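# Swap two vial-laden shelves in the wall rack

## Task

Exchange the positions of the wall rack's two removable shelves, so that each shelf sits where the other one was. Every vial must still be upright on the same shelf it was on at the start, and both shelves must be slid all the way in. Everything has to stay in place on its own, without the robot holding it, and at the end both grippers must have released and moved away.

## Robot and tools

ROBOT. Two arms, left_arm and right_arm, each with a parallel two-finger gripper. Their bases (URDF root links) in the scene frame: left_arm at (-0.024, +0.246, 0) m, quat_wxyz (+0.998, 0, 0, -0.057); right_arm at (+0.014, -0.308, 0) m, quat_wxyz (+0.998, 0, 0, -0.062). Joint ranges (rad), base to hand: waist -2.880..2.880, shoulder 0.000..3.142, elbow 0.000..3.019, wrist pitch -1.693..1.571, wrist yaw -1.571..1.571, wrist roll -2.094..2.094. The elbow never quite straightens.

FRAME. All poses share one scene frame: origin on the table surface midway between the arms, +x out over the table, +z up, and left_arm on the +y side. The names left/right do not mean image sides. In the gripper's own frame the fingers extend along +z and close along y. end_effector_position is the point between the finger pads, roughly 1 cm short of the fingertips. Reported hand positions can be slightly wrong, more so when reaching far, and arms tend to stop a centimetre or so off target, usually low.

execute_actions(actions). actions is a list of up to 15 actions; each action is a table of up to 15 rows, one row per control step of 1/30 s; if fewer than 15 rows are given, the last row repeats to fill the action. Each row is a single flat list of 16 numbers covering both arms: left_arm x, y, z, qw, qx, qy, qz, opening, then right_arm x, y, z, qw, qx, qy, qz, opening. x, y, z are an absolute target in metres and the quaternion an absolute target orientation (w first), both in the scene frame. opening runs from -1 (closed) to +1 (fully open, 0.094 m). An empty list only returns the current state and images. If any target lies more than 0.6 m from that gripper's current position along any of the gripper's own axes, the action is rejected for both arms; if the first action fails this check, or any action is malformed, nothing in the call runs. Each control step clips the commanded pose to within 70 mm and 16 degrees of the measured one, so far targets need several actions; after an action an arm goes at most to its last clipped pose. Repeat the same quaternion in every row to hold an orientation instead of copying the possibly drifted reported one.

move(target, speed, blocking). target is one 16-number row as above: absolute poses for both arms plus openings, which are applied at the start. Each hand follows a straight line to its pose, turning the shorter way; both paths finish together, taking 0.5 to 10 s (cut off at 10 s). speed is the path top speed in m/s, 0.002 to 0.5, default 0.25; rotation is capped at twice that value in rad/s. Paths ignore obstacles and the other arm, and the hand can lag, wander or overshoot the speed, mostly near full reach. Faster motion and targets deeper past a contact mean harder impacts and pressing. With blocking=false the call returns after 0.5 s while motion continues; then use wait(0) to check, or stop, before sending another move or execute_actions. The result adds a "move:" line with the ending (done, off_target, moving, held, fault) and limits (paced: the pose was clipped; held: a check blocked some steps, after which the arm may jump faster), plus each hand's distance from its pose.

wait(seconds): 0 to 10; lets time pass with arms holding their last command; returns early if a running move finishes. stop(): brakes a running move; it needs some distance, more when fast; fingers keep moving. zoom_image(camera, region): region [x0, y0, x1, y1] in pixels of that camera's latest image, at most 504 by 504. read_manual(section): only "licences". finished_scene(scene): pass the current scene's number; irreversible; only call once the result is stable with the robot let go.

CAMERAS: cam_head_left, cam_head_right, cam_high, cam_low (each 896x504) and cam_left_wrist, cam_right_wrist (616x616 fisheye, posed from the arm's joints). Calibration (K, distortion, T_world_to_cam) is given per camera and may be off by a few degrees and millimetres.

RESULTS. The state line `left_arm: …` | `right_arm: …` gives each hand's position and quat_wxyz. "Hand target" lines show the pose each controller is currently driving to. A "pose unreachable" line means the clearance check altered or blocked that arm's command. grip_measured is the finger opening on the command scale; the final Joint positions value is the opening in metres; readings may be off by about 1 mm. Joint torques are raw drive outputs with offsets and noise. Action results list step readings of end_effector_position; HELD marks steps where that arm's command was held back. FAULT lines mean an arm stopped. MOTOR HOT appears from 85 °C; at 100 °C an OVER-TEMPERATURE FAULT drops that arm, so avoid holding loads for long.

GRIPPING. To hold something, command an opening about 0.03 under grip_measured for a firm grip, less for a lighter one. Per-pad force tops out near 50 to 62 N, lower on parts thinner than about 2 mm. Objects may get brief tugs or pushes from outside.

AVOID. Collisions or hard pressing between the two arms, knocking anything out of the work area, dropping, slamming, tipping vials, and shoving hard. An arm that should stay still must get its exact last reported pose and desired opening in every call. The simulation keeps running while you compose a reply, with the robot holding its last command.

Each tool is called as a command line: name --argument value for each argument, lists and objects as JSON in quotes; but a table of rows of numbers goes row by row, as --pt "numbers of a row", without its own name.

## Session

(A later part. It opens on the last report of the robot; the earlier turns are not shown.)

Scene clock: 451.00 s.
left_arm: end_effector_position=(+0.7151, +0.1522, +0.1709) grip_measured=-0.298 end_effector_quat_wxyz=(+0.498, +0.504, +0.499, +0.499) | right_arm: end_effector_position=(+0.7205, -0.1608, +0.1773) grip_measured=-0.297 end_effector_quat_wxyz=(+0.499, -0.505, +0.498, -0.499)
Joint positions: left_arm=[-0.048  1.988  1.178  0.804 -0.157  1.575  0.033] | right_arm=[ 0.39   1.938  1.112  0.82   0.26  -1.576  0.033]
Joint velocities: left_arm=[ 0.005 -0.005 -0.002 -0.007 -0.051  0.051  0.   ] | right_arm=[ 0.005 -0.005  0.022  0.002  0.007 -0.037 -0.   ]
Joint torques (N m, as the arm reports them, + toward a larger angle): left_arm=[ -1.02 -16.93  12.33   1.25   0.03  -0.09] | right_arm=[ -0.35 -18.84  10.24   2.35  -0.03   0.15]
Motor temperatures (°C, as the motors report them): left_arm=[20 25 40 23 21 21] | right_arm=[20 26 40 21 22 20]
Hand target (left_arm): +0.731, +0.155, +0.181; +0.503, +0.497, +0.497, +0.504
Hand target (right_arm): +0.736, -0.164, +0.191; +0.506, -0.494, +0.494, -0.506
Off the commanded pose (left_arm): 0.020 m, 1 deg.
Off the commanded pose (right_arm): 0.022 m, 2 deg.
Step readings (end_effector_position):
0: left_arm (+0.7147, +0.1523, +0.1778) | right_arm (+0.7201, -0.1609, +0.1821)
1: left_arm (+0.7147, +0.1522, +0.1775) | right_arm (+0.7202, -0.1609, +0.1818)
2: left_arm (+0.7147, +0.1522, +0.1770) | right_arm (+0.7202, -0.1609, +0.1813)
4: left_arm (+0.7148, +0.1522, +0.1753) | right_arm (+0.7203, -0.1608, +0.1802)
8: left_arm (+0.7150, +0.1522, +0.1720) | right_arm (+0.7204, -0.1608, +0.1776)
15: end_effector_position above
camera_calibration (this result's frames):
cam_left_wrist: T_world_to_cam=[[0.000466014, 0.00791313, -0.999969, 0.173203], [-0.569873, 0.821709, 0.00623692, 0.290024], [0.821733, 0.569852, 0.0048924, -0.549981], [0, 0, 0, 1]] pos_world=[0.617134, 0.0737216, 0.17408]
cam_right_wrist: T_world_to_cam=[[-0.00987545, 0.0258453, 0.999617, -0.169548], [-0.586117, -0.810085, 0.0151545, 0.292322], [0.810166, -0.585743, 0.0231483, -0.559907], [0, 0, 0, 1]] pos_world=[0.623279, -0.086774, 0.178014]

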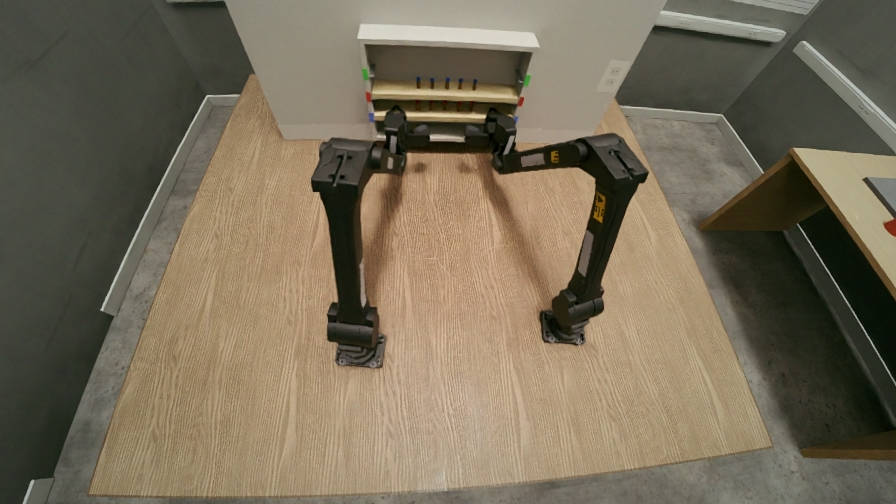

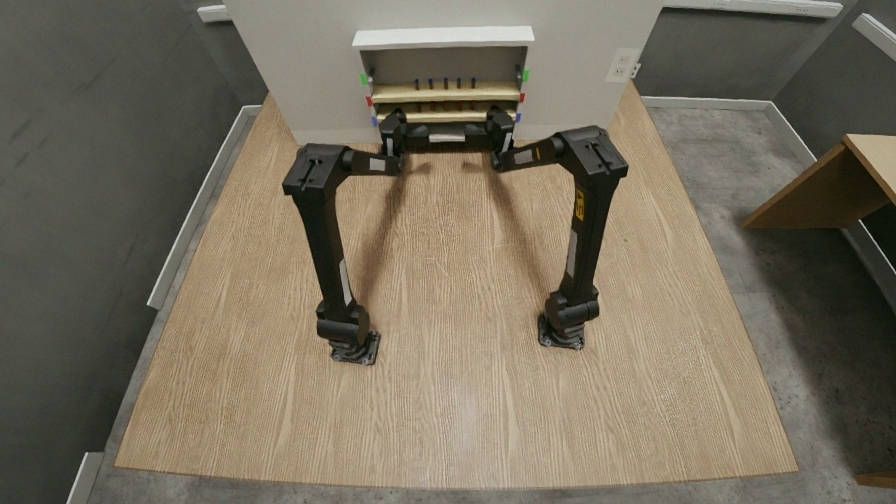

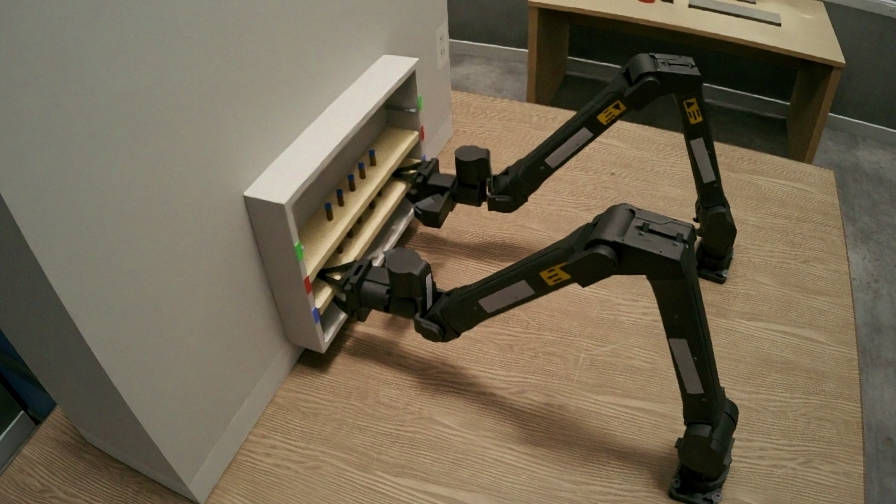

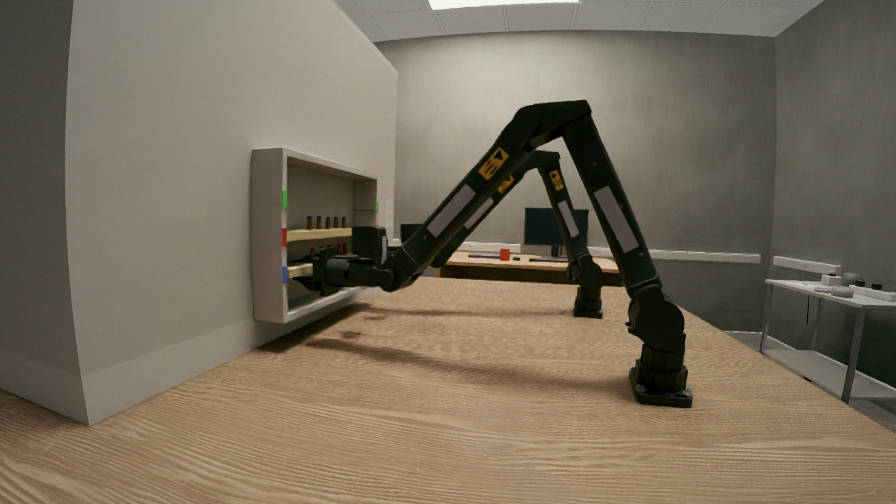

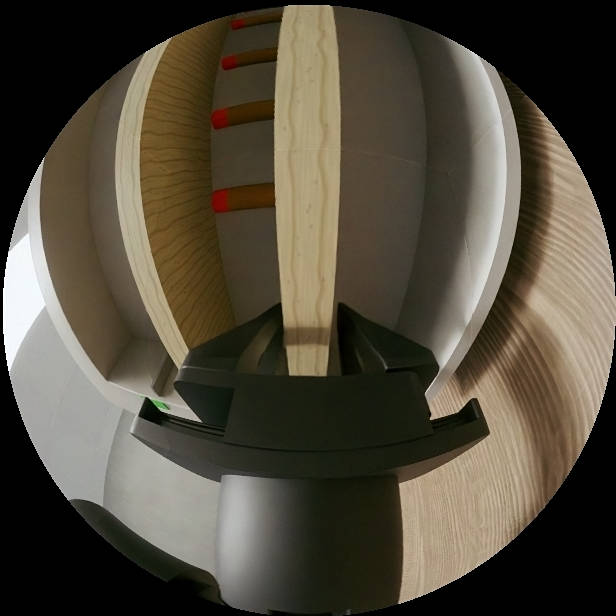

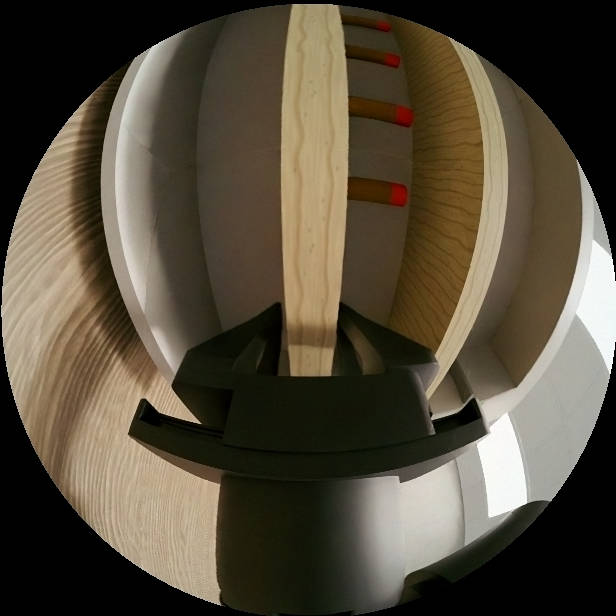

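execute_actions --actions '[[[0.728,0.154,0.192,0.509,0.491,0.491,0.509,-0.45,0.733,-0.163,0.195,0.509,-0.491,0.491,-0.509,-0.45],[0.728,0.154,0.192,0.509,0.491,0.491,0.509,-0.5,0.733,-0.163,0.195,0.509,-0.491,0.491,-0.509,-0.5],[0.728,0.154,0.192,0.509,0.491,0.491,0.509,-0.53,0.733,-0.163,0.195,0.509,-0.491,0.491,-0.509,-0.53],[0.728,0.154,0.192,0.509,0.491,0.491,0.509,-0.56,0.733,-0.163,0.195,0.509,-0.491,0.491,-0.509,-0.56],[0.728,0.154,0.192,0.509,0.491,0.491,0.509,-0.58,0.733,-0.163,0.195,0.509,-0.491,0.491,-0.509,-0.58],[0.728,0.154,0.192,0.509,0.491,0.491,0.509,-0.6,0.733,-0.163,0.195,0.509,-0.491,0.491,-0.509,-0.6],[0.728,0.154,0.192,0.509,0.491,0.491,0.509,-0.62,0.733,-0.163,0.195,0.509,-0.491,0.491,-0.509,-0.62],[0.728,0.154,0.192,0.509,0.491,0.491,0.509,-0.64,0.733,-0.163,0.195,0.509,-0.491,0.491,-0.509,-0.64],[0.728,0.154,0.192,0.509,0.491,0.491,0.509,-0.66,0.733,-0.163,0.195,0.509,-0.491,0.491,-0.509,-0.66],[0.728,0.154,0.192,0.509,0.491,0.491,0.509,-0.68,0.733,-0.163,0.195,0.509,-0.491,0.491,-0.509,-0.68]],[[0.718,0.152,0.212,0.517,0.483,0.483,0.517,-0.68,0.723,-0.160,0.205,0.514,-0.486,0.486,-0.514,-0.68]],[[0.713,0.152,0.224,0.522,0.478,0.478,0.522,-0.68,0.718,-0.158,0.213,0.518,-0.482,0.482,-0.518,-0.68]]]'

Scene clock: 465.90 s.
left_arm: end_effector_position=(+0.7152, +0.1524, +0.1739) grip_measured=-0.643 end_effector_quat_wxyz=(+0.499, +0.502, +0.498, +0.500) | right_arm: end_effector_position=(+0.7202, -0.1609, +0.1807) grip_measured=-0.636 end_effector_quat_wxyz=(+0.501, -0.500, +0.497, -0.502)
Joint positions: left_arm=[-0.048  1.985  1.179  0.805 -0.158  1.575  0.017] | right_arm=[ 0.392  1.937  1.112  0.831  0.267 -1.576  0.017]
Joint velocities: left_arm=[ 0.005  0.005  0.002  0.002 -0.007 -0.007 -0.   ] | right_arm=[-0.005 -0.005  0.002  0.002  0.007 -0.022 -0.001]
Joint torques (N m, as the arm reports them, + toward a larger angle): left_arm=[ -1.63 -22.82   8.47   3.11  -0.41   0.08] | right_arm=[  0.86 -23.7    6.8    4.12   0.62   0.03]
Motor temperatures (°C, as the motors report them): left_arm=[20 25 40 23 21 21] | right_arm=[20 26 39 21 22 20]
Hand target (left_arm): +0.713, +0.152, +0.223; +0.521, +0.477, +0.478, +0.522
Hand target (right_arm): +0.717, -0.158, +0.213; +0.518, -0.481, +0.483, -0.517
Off the commanded pose (left_arm): 0.050 m, 5 deg.
Off the commanded pose (right_arm): 0.032 m, 4 deg.
Step readings (end_effector_position; steps 1 to 15: 1st action; 16 to 30: 2nd action; 31 to 45: 3rd action):
0: left_arm (+0.7151, +0.1522, +0.1709) | right_arm (+0.7205, -0.1608, +0.1773)
1: left_arm (+0.7151, +0.1522, +0.1709) | right_arm (+0.7205, -0.1608, +0.1773)
2: left_arm (+0.7151, +0.1522, +0.1709) | right_arm (+0.7205, -0.1608, +0.1773)
4: left_arm (+0.7151, +0.1522, +0.1709) | right_arm (+0.7205, -0.1608, +0.1774)
8: left_arm (+0.7152, +0.1522, +0.1711) | right_arm (+0.7205, -0.1608, +0.1784)
15: left_arm (+0.7153, +0.1521, +0.1713) | right_arm (+0.7205, -0.1608, +0.1784)
16: left_arm (+0.7152, +0.1522, +0.1728) | right_arm (+0.7205, -0.1610, +0.1793)
17: left_arm (+0.7152, +0.1522, +0.1728) | right_arm (+0.7205, -0.1611, +0.1797)
19: left_arm (+0.7152, +0.1522, +0.1728) | right_arm (+0.7205, -0.1611, +0.1797)
23: left_arm (+0.7152, +0.1522, +0.1728) | right_arm (+0.7205, -0.1611, +0.1797)
30: left_arm (+0.7152, +0.1522, +0.1728) | right_arm (+0.7205, -0.1611, +0.1797)
31: left_arm (+0.7152, +0.1522, +0.1736) | right_arm (+0.7204, -0.1611, +0.1802)
32: left_arm (+0.7152, +0.1523, +0.1739) | right_arm (+0.7203, -0.1610, +0.1805)
34: left_arm (+0.7152, +0.1524, +0.1739) | right_arm (+0.7202, -0.1608, +0.1807)
38: left_arm (+0.7152, +0.1524, +0.1739) | right_arm (+0.7202, -0.1609, +0.1807)
45: end_effector_position above
camera_calibration (this result's frames):
cam_left_wrist: T_world_to_cam=[[0.00497743, 0.00756705, -0.999959, 0.172988], [-0.570833, 0.821059, 0.00337185, 0.291176], [0.821051, 0.570793, 0.00840628, -0.550424], [0, 0, 0, 1]] pos_world=[0.617279, 0.0737964, 0.176627]
cam_right_wrist: T_world_to_cam=[[-0.0215122, 0.0226977, 0.999511, -0.165106], [-0.590557, -0.806976, 0.00561504, 0.297439], [0.806709, -0.590148, 0.0307641, -0.559431], [0, 0, 0, 1]] pos_world=[0.623401, -0.0863734, 0.180566]

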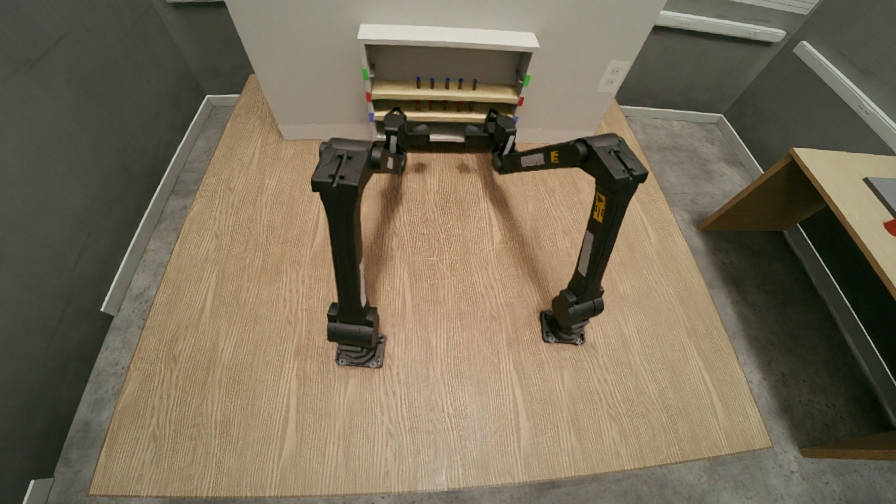

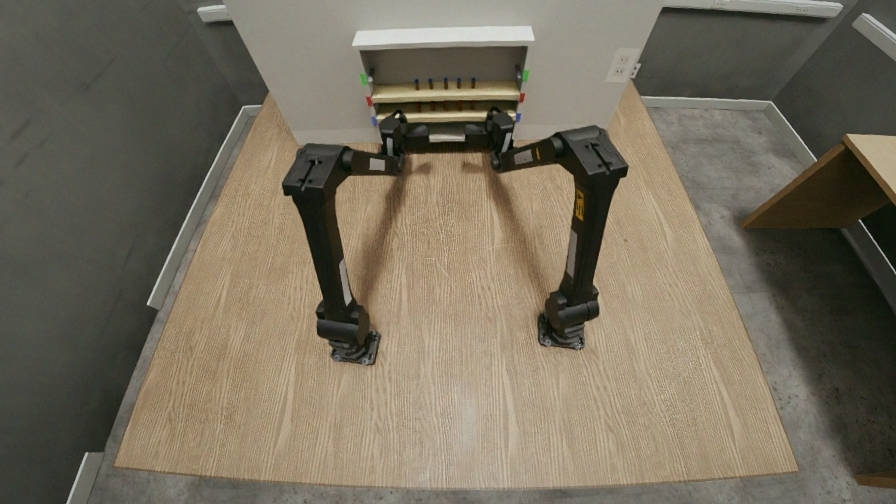

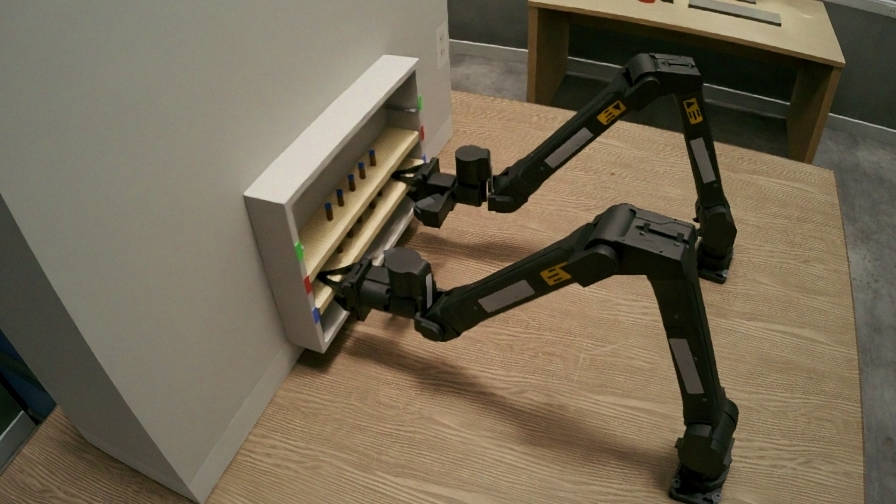

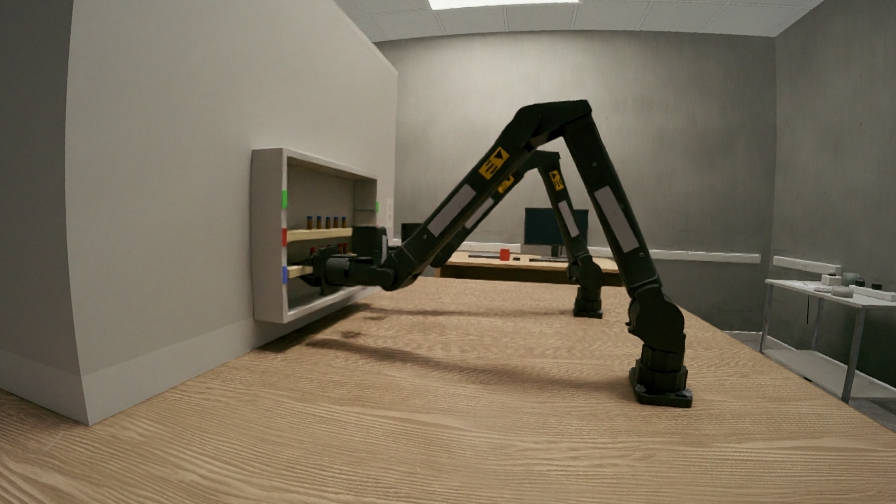

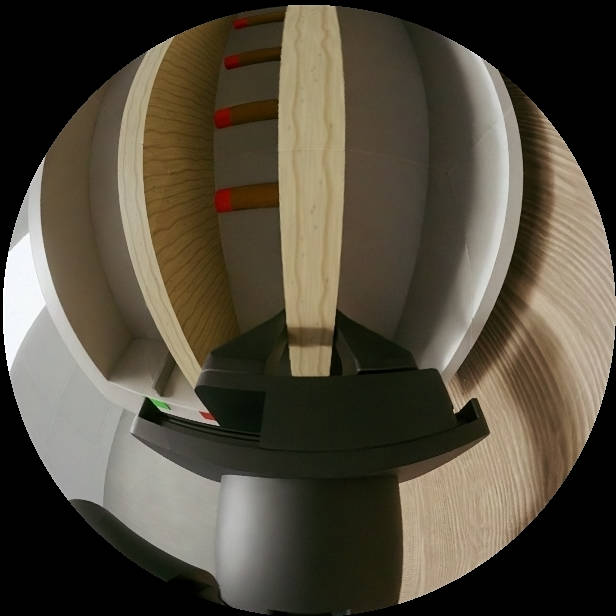

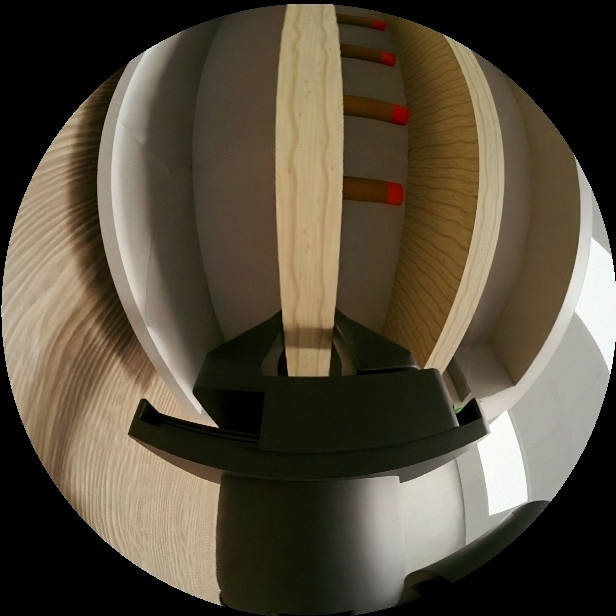

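execute_actions --actions '[[[0.706,0.152,0.230,0.523,0.477,0.477,0.523,-0.68,0.711,-0.158,0.218,0.518,-0.482,0.482,-0.518,-0.68]],[[0.696,0.152,0.231,0.523,0.477,0.477,0.523,-0.68,0.701,-0.158,0.219,0.518,-0.482,0.482,-0.518,-0.68]]]'

Scene clock: 470.87 s.
left_arm: end_effector_position=(+0.6993, +0.1528, +0.1784) grip_measured=-0.643 end_effector_quat_wxyz=(+0.497, +0.504, +0.500, +0.498) | right_arm: end_effector_position=(+0.7042, -0.1607, +0.1859) grip_measured=-0.636 end_effector_quat_wxyz=(+0.499, -0.501, +0.497, -0.502)
Joint positions: left_arm=[-0.052  1.943  1.129  0.805 -0.162  1.575  0.017] | right_arm=[ 0.4    1.896  1.065  0.835  0.276 -1.579  0.017]
Joint velocities: left_arm=[-0.005 -0.005  0.007 -0.012  0.022 -0.037 -0.001] | right_arm=[ 0.005 -0.005 -0.012  0.002 -0.081 -0.007 -0.001]
Joint torques (N m, as the arm reports them, + toward a larger angle): left_arm=[ -1.67 -22.5    8.23   3.6   -0.43   0.08] | right_arm=[  0.88 -23.16   6.64   4.22   0.59   0.06]
Motor temperatures (°C, as the motors report them): left_arm=[20 26 40 23 21 21] | right_arm=[20 26 38 21 22 20]
Hand target (left_arm): +0.696, +0.152, +0.230; +0.522, +0.476, +0.477, +0.523
Hand target (right_arm): +0.701, -0.158, +0.218; +0.518, -0.481, +0.483, -0.517
Off the commanded pose (left_arm): 0.053 m, 6 deg.
Off the commanded pose (right_arm): 0.033 m, 4 deg.
Step readings (end_effector_position; steps 1 to 15: 1st action; 16 to 30: 2nd action):
0: left_arm (+0.7152, +0.1524, +0.1739) | right_arm (+0.7202, -0.1609, +0.1807)
1: left_arm (+0.7147, +0.1524, +0.1737) | right_arm (+0.7197, -0.1608, +0.1808)
2: left_arm (+0.7137, +0.1523, +0.1740) | right_arm (+0.7184, -0.1610, +0.1810)
4: left_arm (+0.7112, +0.1525, +0.1746) | right_arm (+0.7158, -0.1609, +0.1825)
8: left_arm (+0.7097, +0.1529, +0.1788) | right_arm (+0.7143, -0.1606, +0.1863)
15: left_arm (+0.7095, +0.1526, +0.1807) | right_arm (+0.7141, -0.1606, +0.1885)
16: left_arm (+0.7086, +0.1528, +0.1801) | right_arm (+0.7133, -0.1609, +0.1882)
17: left_arm (+0.7066, +0.1525, +0.1796) | right_arm (+0.7112, -0.1609, +0.1876)
19: left_arm (+0.7022, +0.1524, +0.1782) | right_arm (+0.7067, -0.1610, +0.1860)
23: left_arm (+0.6994, +0.1528, +0.1778) | right_arm (+0.7043, -0.1609, +0.1855)
30: end_effector_position above
camera_calibration (this result's frames):
cam_left_wrist: T_world_to_cam=[[-0.00254748, 0.00882448, -0.999958, 0.18263], [-0.570788, 0.821051, 0.00869979, 0.280816], [0.821094, 0.570786, 0.0029453, -0.536766], [0, 0, 0, 1]] pos_world=[0.601487, 0.0742022, 0.18176]
cam_right_wrist: T_world_to_cam=[[-0.0185581, 0.026156, 0.999486, -0.172167], [-0.590852, -0.806716, 0.0101406, 0.287593], [0.806567, -0.59036, 0.0304254, -0.546461], [0, 0, 0, 1]] pos_world=[0.607487, -0.0860999, 0.185789]

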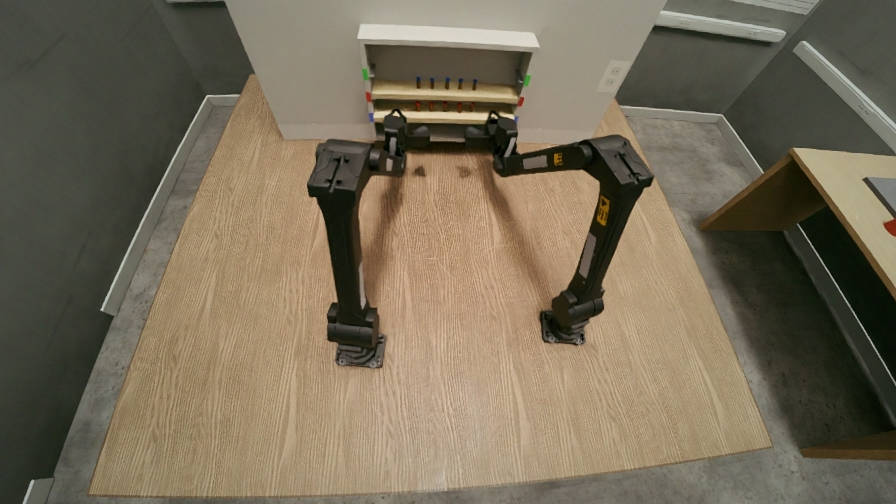

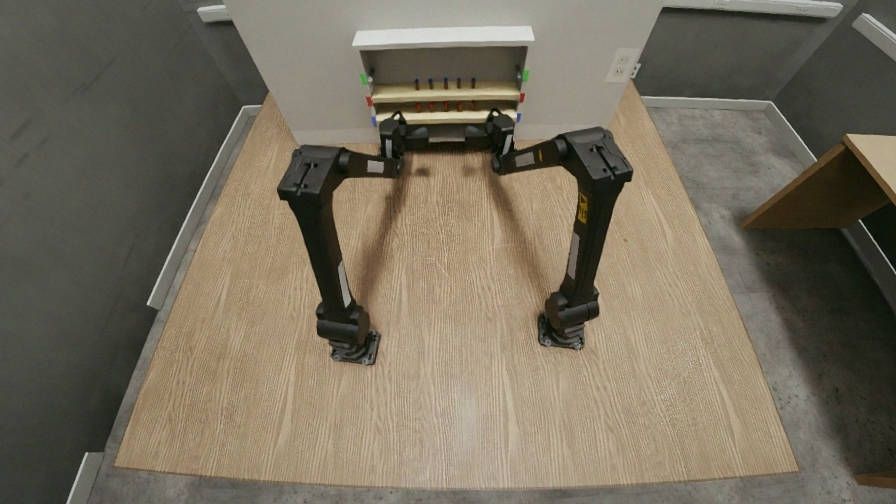

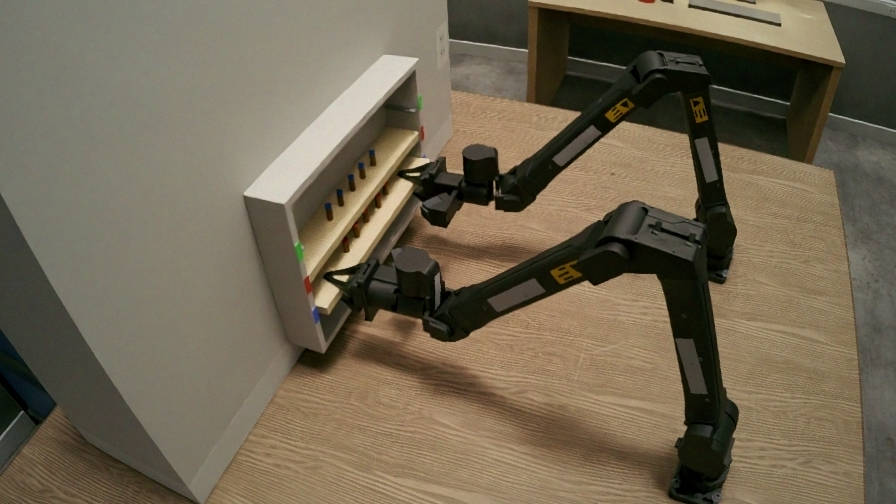

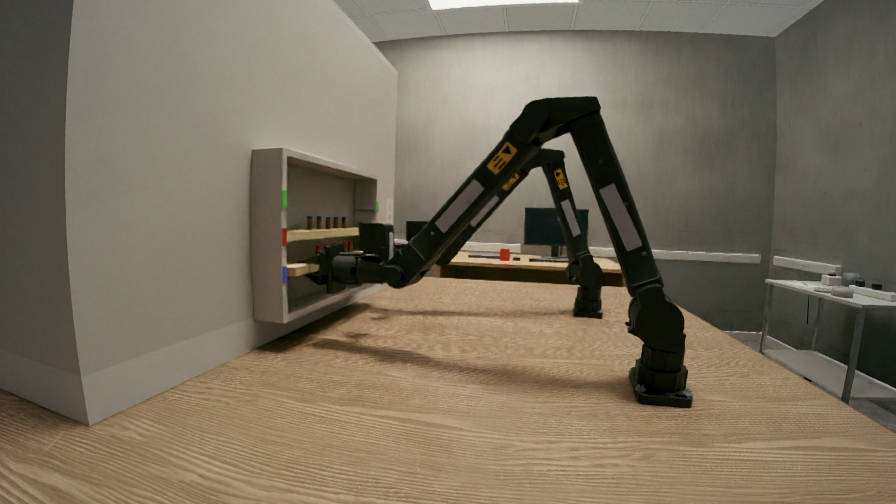

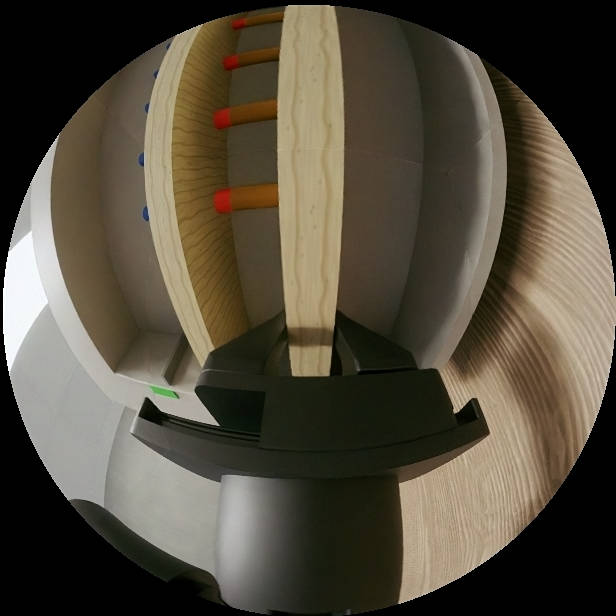

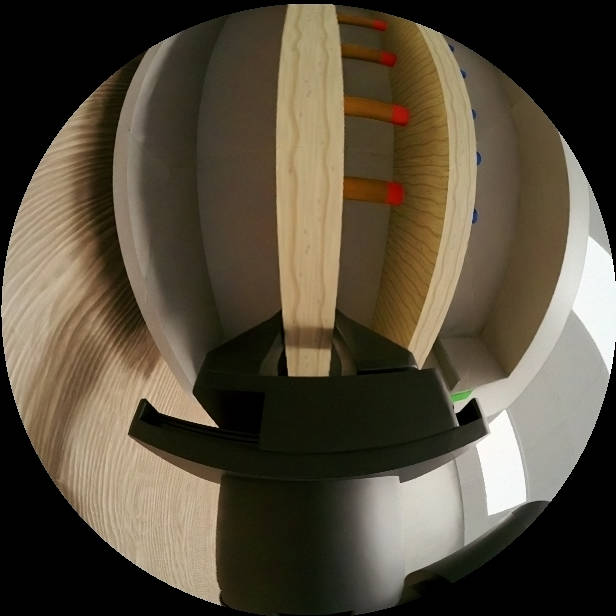

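execute_actions --actions '[[[0.684,0.152,0.232,0.525,0.475,0.475,0.525,-0.68,0.689,-0.158,0.219,0.518,-0.482,0.482,-0.518,-0.68]],[[0.672,0.152,0.231,0.525,0.475,0.475,0.525,-0.68,0.677,-0.158,0.218,0.518,-0.482,0.482,-0.518,-0.68]],[[0.659,0.152,0.231,0.525,0.475,0.475,0.525,-0.68,0.664,-0.158,0.218,0.518,-0.482,0.482,-0.518,-0.68]],[[0.646,0.152,0.231,0.525,0.475,0.475,0.525,-0.68,0.651,-0.158,0.219,0.518,-0.482,0.482,-0.518,-0.68]],[[0.633,0.152,0.232,0.525,0.475,0.475,0.525,-0.68,0.638,-0.158,0.220,0.518,-0.482,0.482,-0.518,-0.68]]]'

Scene clock: 479.90 s.
left_arm: end_effector_position=(+0.6357, +0.1534, +0.1854) grip_measured=-0.643 end_effector_quat_wxyz=(+0.500, +0.501, +0.498, +0.501) | right_arm: end_effector_position=(+0.6409, -0.1607, +0.1930) grip_measured=-0.636 end_effector_quat_wxyz=(+0.502, -0.499, +0.496, -0.504)
Joint positions: left_arm=[-0.072  1.819  0.933  0.887 -0.183  1.575  0.017] | right_arm=[ 0.437  1.773  0.881  0.904  0.312 -1.579  0.017]
Joint velocities: left_arm=[-0.005  0.005 -0.017  0.007  0.037  0.007 -0.001] | right_arm=[ 0.005  0.005 -0.022  0.002 -0.022 -0.037  0.001]
Joint torques (N m, as the arm reports them, + toward a larger angle): left_arm=[ -1.52 -19.81   7.83   3.71  -0.43   0.13] | right_arm=[  1.03 -19.62   6.26   4.12   0.57   0.03]
Motor temperatures (°C, as the motors report them): left_arm=[20 26 38 23 22 21] | right_arm=[20 26 37 22 22 20]
Hand target (left_arm): +0.633, +0.152, +0.231; +0.524, +0.474, +0.475, +0.525
Hand target (right_arm): +0.638, -0.158, +0.219; +0.518, -0.481, +0.483, -0.517
Off the commanded pose (left_arm): 0.047 m, 6 deg.
Off the commanded pose (right_arm): 0.027 m, 4 deg.
Step readings (end_effector_position; steps 1 to 15: 1st action; 16 to 30: 2nd action; 31 to 45: 3rd action; 46 to 60: 4th action; 61 to 75: 5th action):
0: left_arm (+0.6993, +0.1528, +0.1784) | right_arm (+0.7042, -0.1607, +0.1859)
1: left_arm (+0.6982, +0.1528, +0.1783) | right_arm (+0.7031, -0.1609, +0.1858)
2: left_arm (+0.6959, +0.1527, +0.1784) | right_arm (+0.7006, -0.1610, +0.1861)
4: left_arm (+0.6906, +0.1525, +0.1775) | right_arm (+0.6951, -0.1612, +0.1857)
8: left_arm (+0.6872, +0.1527, +0.1787) | right_arm (+0.6921, -0.1608, +0.1868)
15: left_arm (+0.6871, +0.1528, +0.1806) | right_arm (+0.6920, -0.1608, +0.1885)
16: left_arm (+0.6861, +0.1529, +0.1801) | right_arm (+0.6909, -0.1611, +0.1880)
17: left_arm (+0.6837, +0.1526, +0.1800) | right_arm (+0.6884, -0.1610, +0.1878)
19: left_arm (+0.6786, +0.1527, +0.1788) | right_arm (+0.6830, -0.1612, +0.1867)
23: left_arm (+0.6752, +0.1529, +0.1785) | right_arm (+0.6801, -0.1608, +0.1863)
30: left_arm (+0.6751, +0.1529, +0.1796) | right_arm (+0.6801, -0.1609, +0.1874)
31: left_arm (+0.6740, +0.1532, +0.1794) | right_arm (+0.6788, -0.1609, +0.1872)
32: left_arm (+0.6714, +0.1530, +0.1792) | right_arm (+0.6760, -0.1610, +0.1870)
34: left_arm (+0.6656, +0.1528, +0.1782) | right_arm (+0.6701, -0.1610, +0.1862)
38: left_arm (+0.6619, +0.1531, +0.1800) | right_arm (+0.6669, -0.1608, +0.1876)
45: left_arm (+0.6618, +0.1531, +0.1818) | right_arm (+0.6668, -0.1608, +0.1892)
46: left_arm (+0.6607, +0.1534, +0.1814) | right_arm (+0.6656, -0.1609, +0.1891)
47: left_arm (+0.6583, +0.1531, +0.1814) | right_arm (+0.6630, -0.1610, +0.1892)
49: left_arm (+0.6526, +0.1529, +0.1804) | right_arm (+0.6571, -0.1610, +0.1884)
53: left_arm (+0.6490, +0.1533, +0.1819) | right_arm (+0.6539, -0.1607, +0.1895)
60: left_arm (+0.6489, +0.1533, +0.1834) | right_arm (+0.6538, -0.1607, +0.1909)
61: left_arm (+0.6478, +0.1535, +0.1830) | right_arm (+0.6527, -0.1610, +0.1906)
62: left_arm (+0.6454, +0.1533, +0.1831) | right_arm (+0.6501, -0.1612, +0.1906)
64: left_arm (+0.6397, +0.1532, +0.1821) | right_arm (+0.6443, -0.1611, +0.1901)
68: left_arm (+0.6358, +0.1534, +0.1840) | right_arm (+0.6410, -0.1607, +0.1917)
75: end_effector_position above
camera_calibration (this result's frames):
cam_left_wrist: T_world_to_cam=[[0.00797333, 0.00704003, -0.999943, 0.183088], [-0.57178, 0.820406, 0.00121677, 0.246074], [0.820369, 0.571738, 0.0105667, -0.486014], [0, 0, 0, 1]] pos_world=[0.537951, 0.0747028, 0.187914]
cam_right_wrist: T_world_to_cam=[[-0.0261304, 0.0239622, 0.999371, -0.175848], [-0.591214, -0.806505, 0.00387938, 0.251484], [0.806091, -0.590741, 0.035241, -0.496281], [0, 0, 0, 1]] pos_world=[0.544134, -0.086137, 0.192251]

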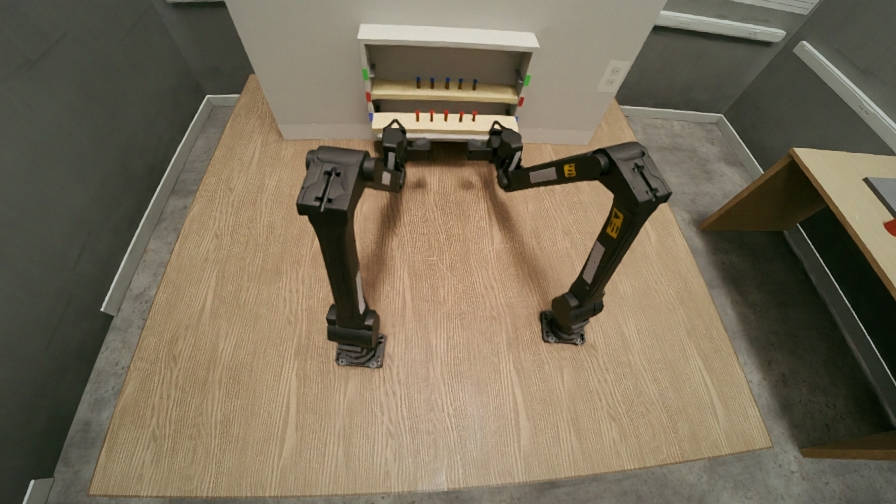

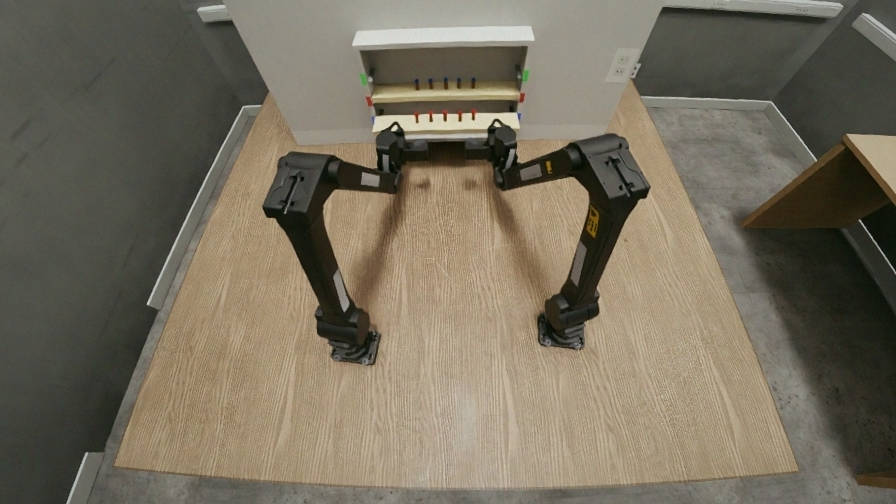

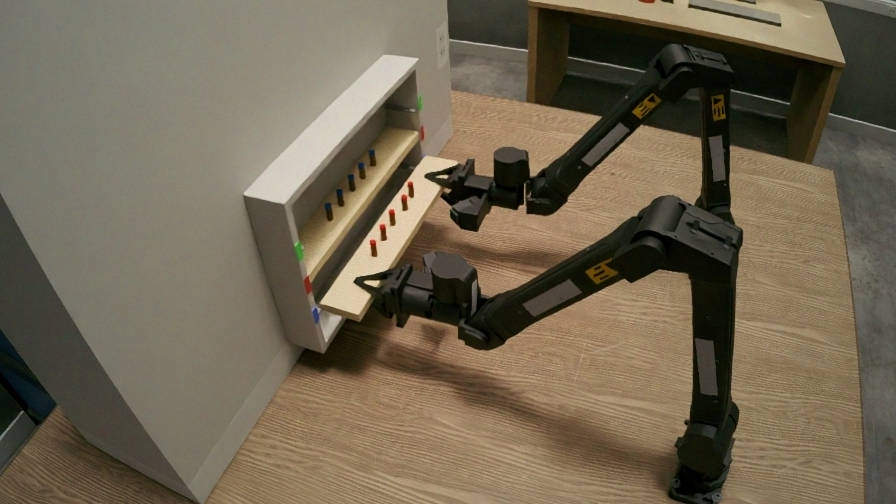

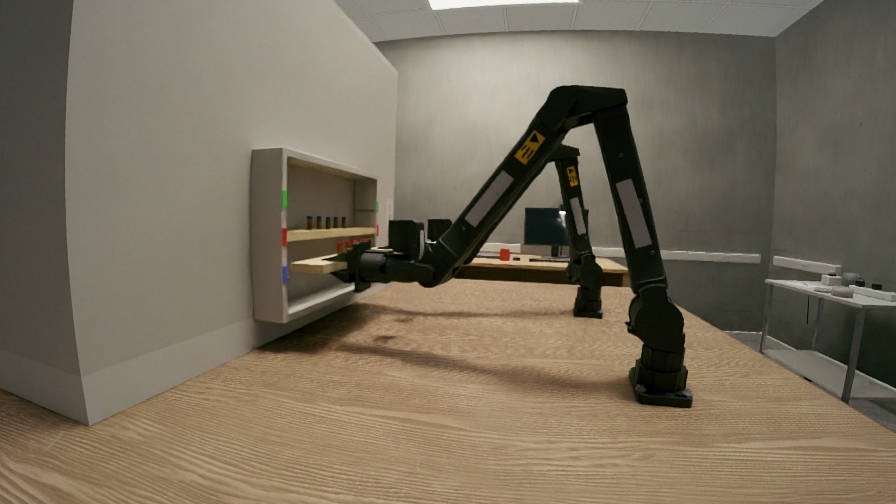

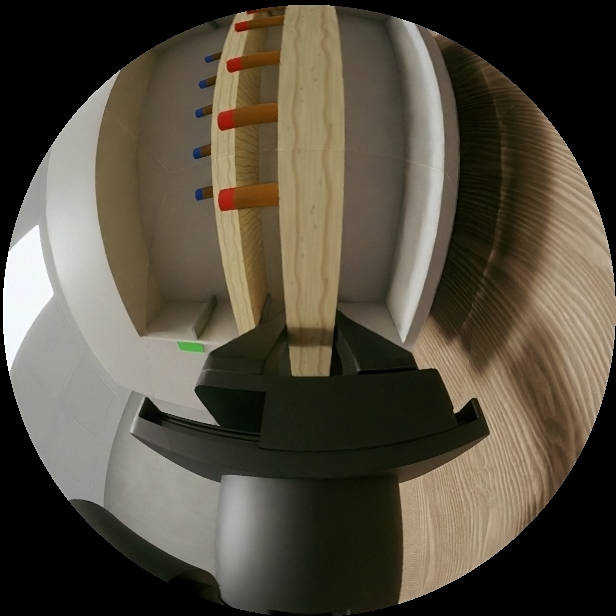

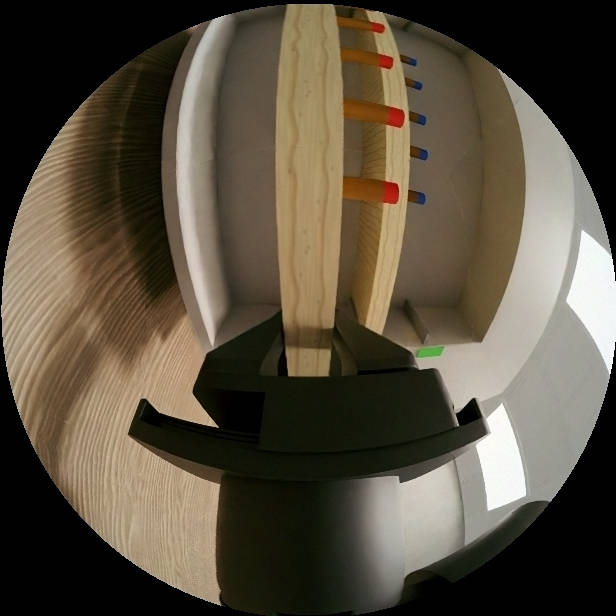

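execute_actions --actions '[[[0.632,0.152,0.237,0.519,0.481,0.481,0.519,-0.68,0.637,-0.158,0.227,0.513,-0.487,0.487,-0.513,-0.68]],[[0.630,0.152,0.248,0.519,0.481,0.481,0.519,-0.68,0.635,-0.158,0.238,0.513,-0.487,0.487,-0.513,-0.68]]]'

Scene clock: 496.17 s.
left_arm: end_effector_position=(+0.6320, +0.1531, +0.2118) grip_measured=-0.643 end_effector_quat_wxyz=(+0.506, +0.496, +0.493, +0.505) | right_arm: end_effector_position=(+0.6364, -0.1614, +0.2189) grip_measured=-0.636 end_effector_quat_wxyz=(+0.504, -0.496, +0.494, -0.506)
Joint positions: left_arm=[-0.073  1.765  0.933  0.854 -0.184  1.577  0.017] | right_arm=[ 0.438  1.711  0.881  0.852  0.314 -1.582  0.017]
Joint velocities: left_arm=[ 0.005 -0.005 -0.002 -0.002 -0.037  0.007  0.001] | right_arm=[-0.005 -0.015 -0.012 -0.012 -0.095 -0.022  0.001]
Joint torques (N m, as the arm reports them, + toward a larger angle): left_arm=[ -1.65 -19.04   8.61   1.82  -0.47   0.06] | right_arm=[  1.13 -19.09   7.02   2.68   0.6    0.12]
Motor temperatures (°C, as the motors report them): left_arm=[20 26 38 23 22 21] | right_arm=[20 26 36 22 22 20]
Hand target (left_arm): +0.630, +0.152, +0.247; +0.518, +0.480, +0.481, +0.519
Hand target (right_arm): +0.635, -0.158, +0.238; +0.513, -0.487, +0.487, -0.513
Off the commanded pose (left_arm): 0.036 m, 3 deg.
Off the commanded pose (right_arm): 0.019 m, 2 deg.
Step readings (end_effector_position; steps 1 to 15: 1st action; 16 to 30: 2nd action):
0: left_arm (+0.6357, +0.1534, +0.1854) | right_arm (+0.6409, -0.1607, +0.1930)
1: left_arm (+0.6357, +0.1534, +0.1862) | right_arm (+0.6407, -0.1608, +0.1934)
2: left_arm (+0.6354, +0.1534, +0.1867) | right_arm (+0.6405, -0.1609, +0.1939)
4: left_arm (+0.6351, +0.1535, +0.1900) | right_arm (+0.6398, -0.1608, +0.1983)
8: left_arm (+0.6340, +0.1534, +0.2006) | right_arm (+0.6387, -0.1612, +0.2078)
15: left_arm (+0.6337, +0.1533, +0.2033) | right_arm (+0.6383, -0.1611, +0.2104)
16: left_arm (+0.6336, +0.1533, +0.2031) | right_arm (+0.6382, -0.1612, +0.2104)
17: left_arm (+0.6334, +0.1534, +0.2027) | right_arm (+0.6380, -0.1613, +0.2100)
19: left_arm (+0.6330, +0.1532, +0.2039) | right_arm (+0.6375, -0.1613, +0.2118)
23: left_arm (+0.6322, +0.1531, +0.2103) | right_arm (+0.6366, -0.1614, +0.2175)
30: end_effector_position above
camera_calibration (this result's frames):
cam_left_wrist: T_world_to_cam=[[0.0274751, 0.00525562, -0.999609, 0.197333], [-0.570759, 0.821039, -0.0113711, 0.246011], [0.820658, 0.570849, 0.0255579, -0.486266], [0, 0, 0, 1]] pos_world=[0.534049, 0.0745621, 0.212481]
cam_right_wrist: T_world_to_cam=[[-0.0359127, 0.0230469, 0.999089, -0.195736], [-0.591249, -0.806485, -0.00264883, 0.249636], [0.805689, -0.590806, 0.0425895, -0.495359], [0, 0, 0, 1]] pos_world=[0.539673, -0.0868223, 0.217316]

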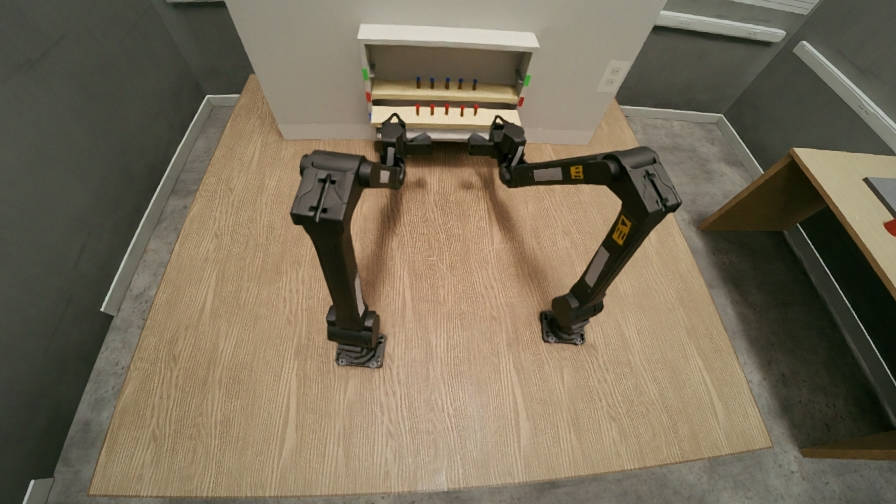

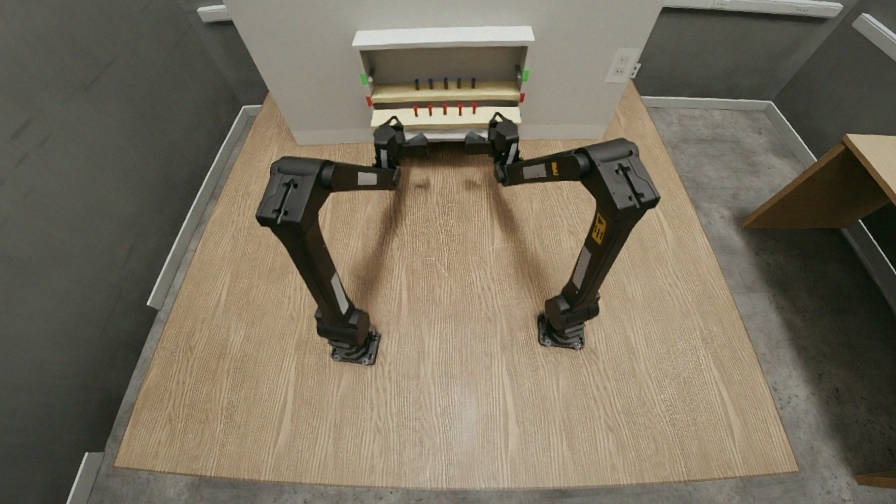

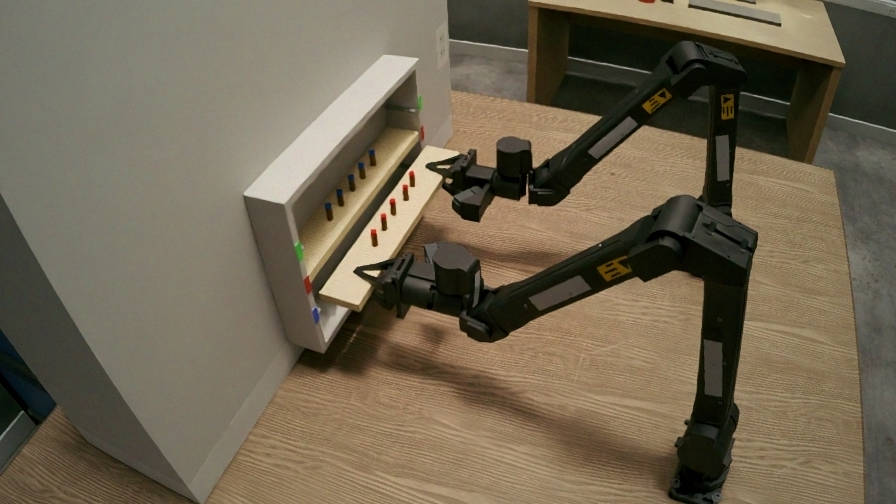

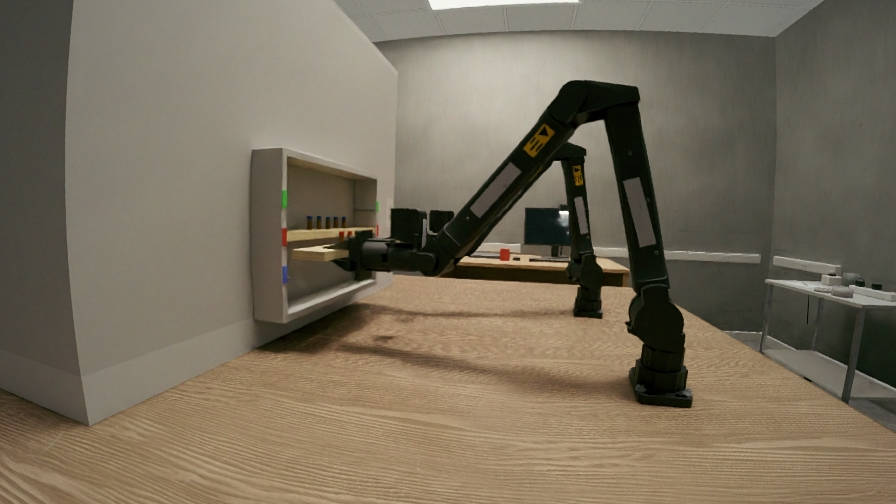

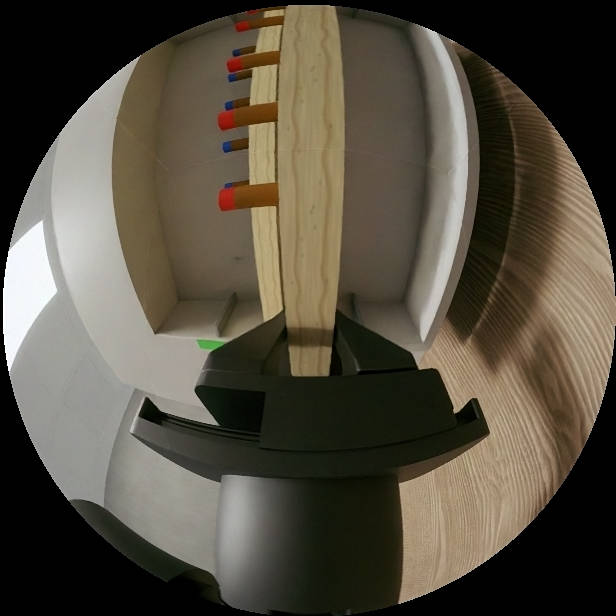

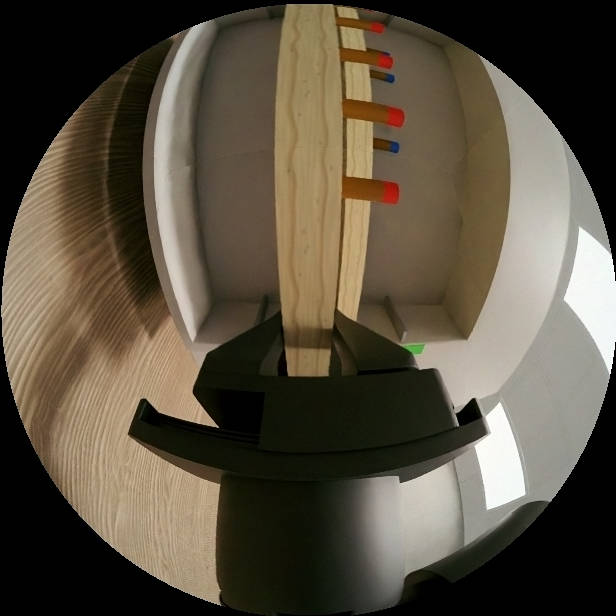

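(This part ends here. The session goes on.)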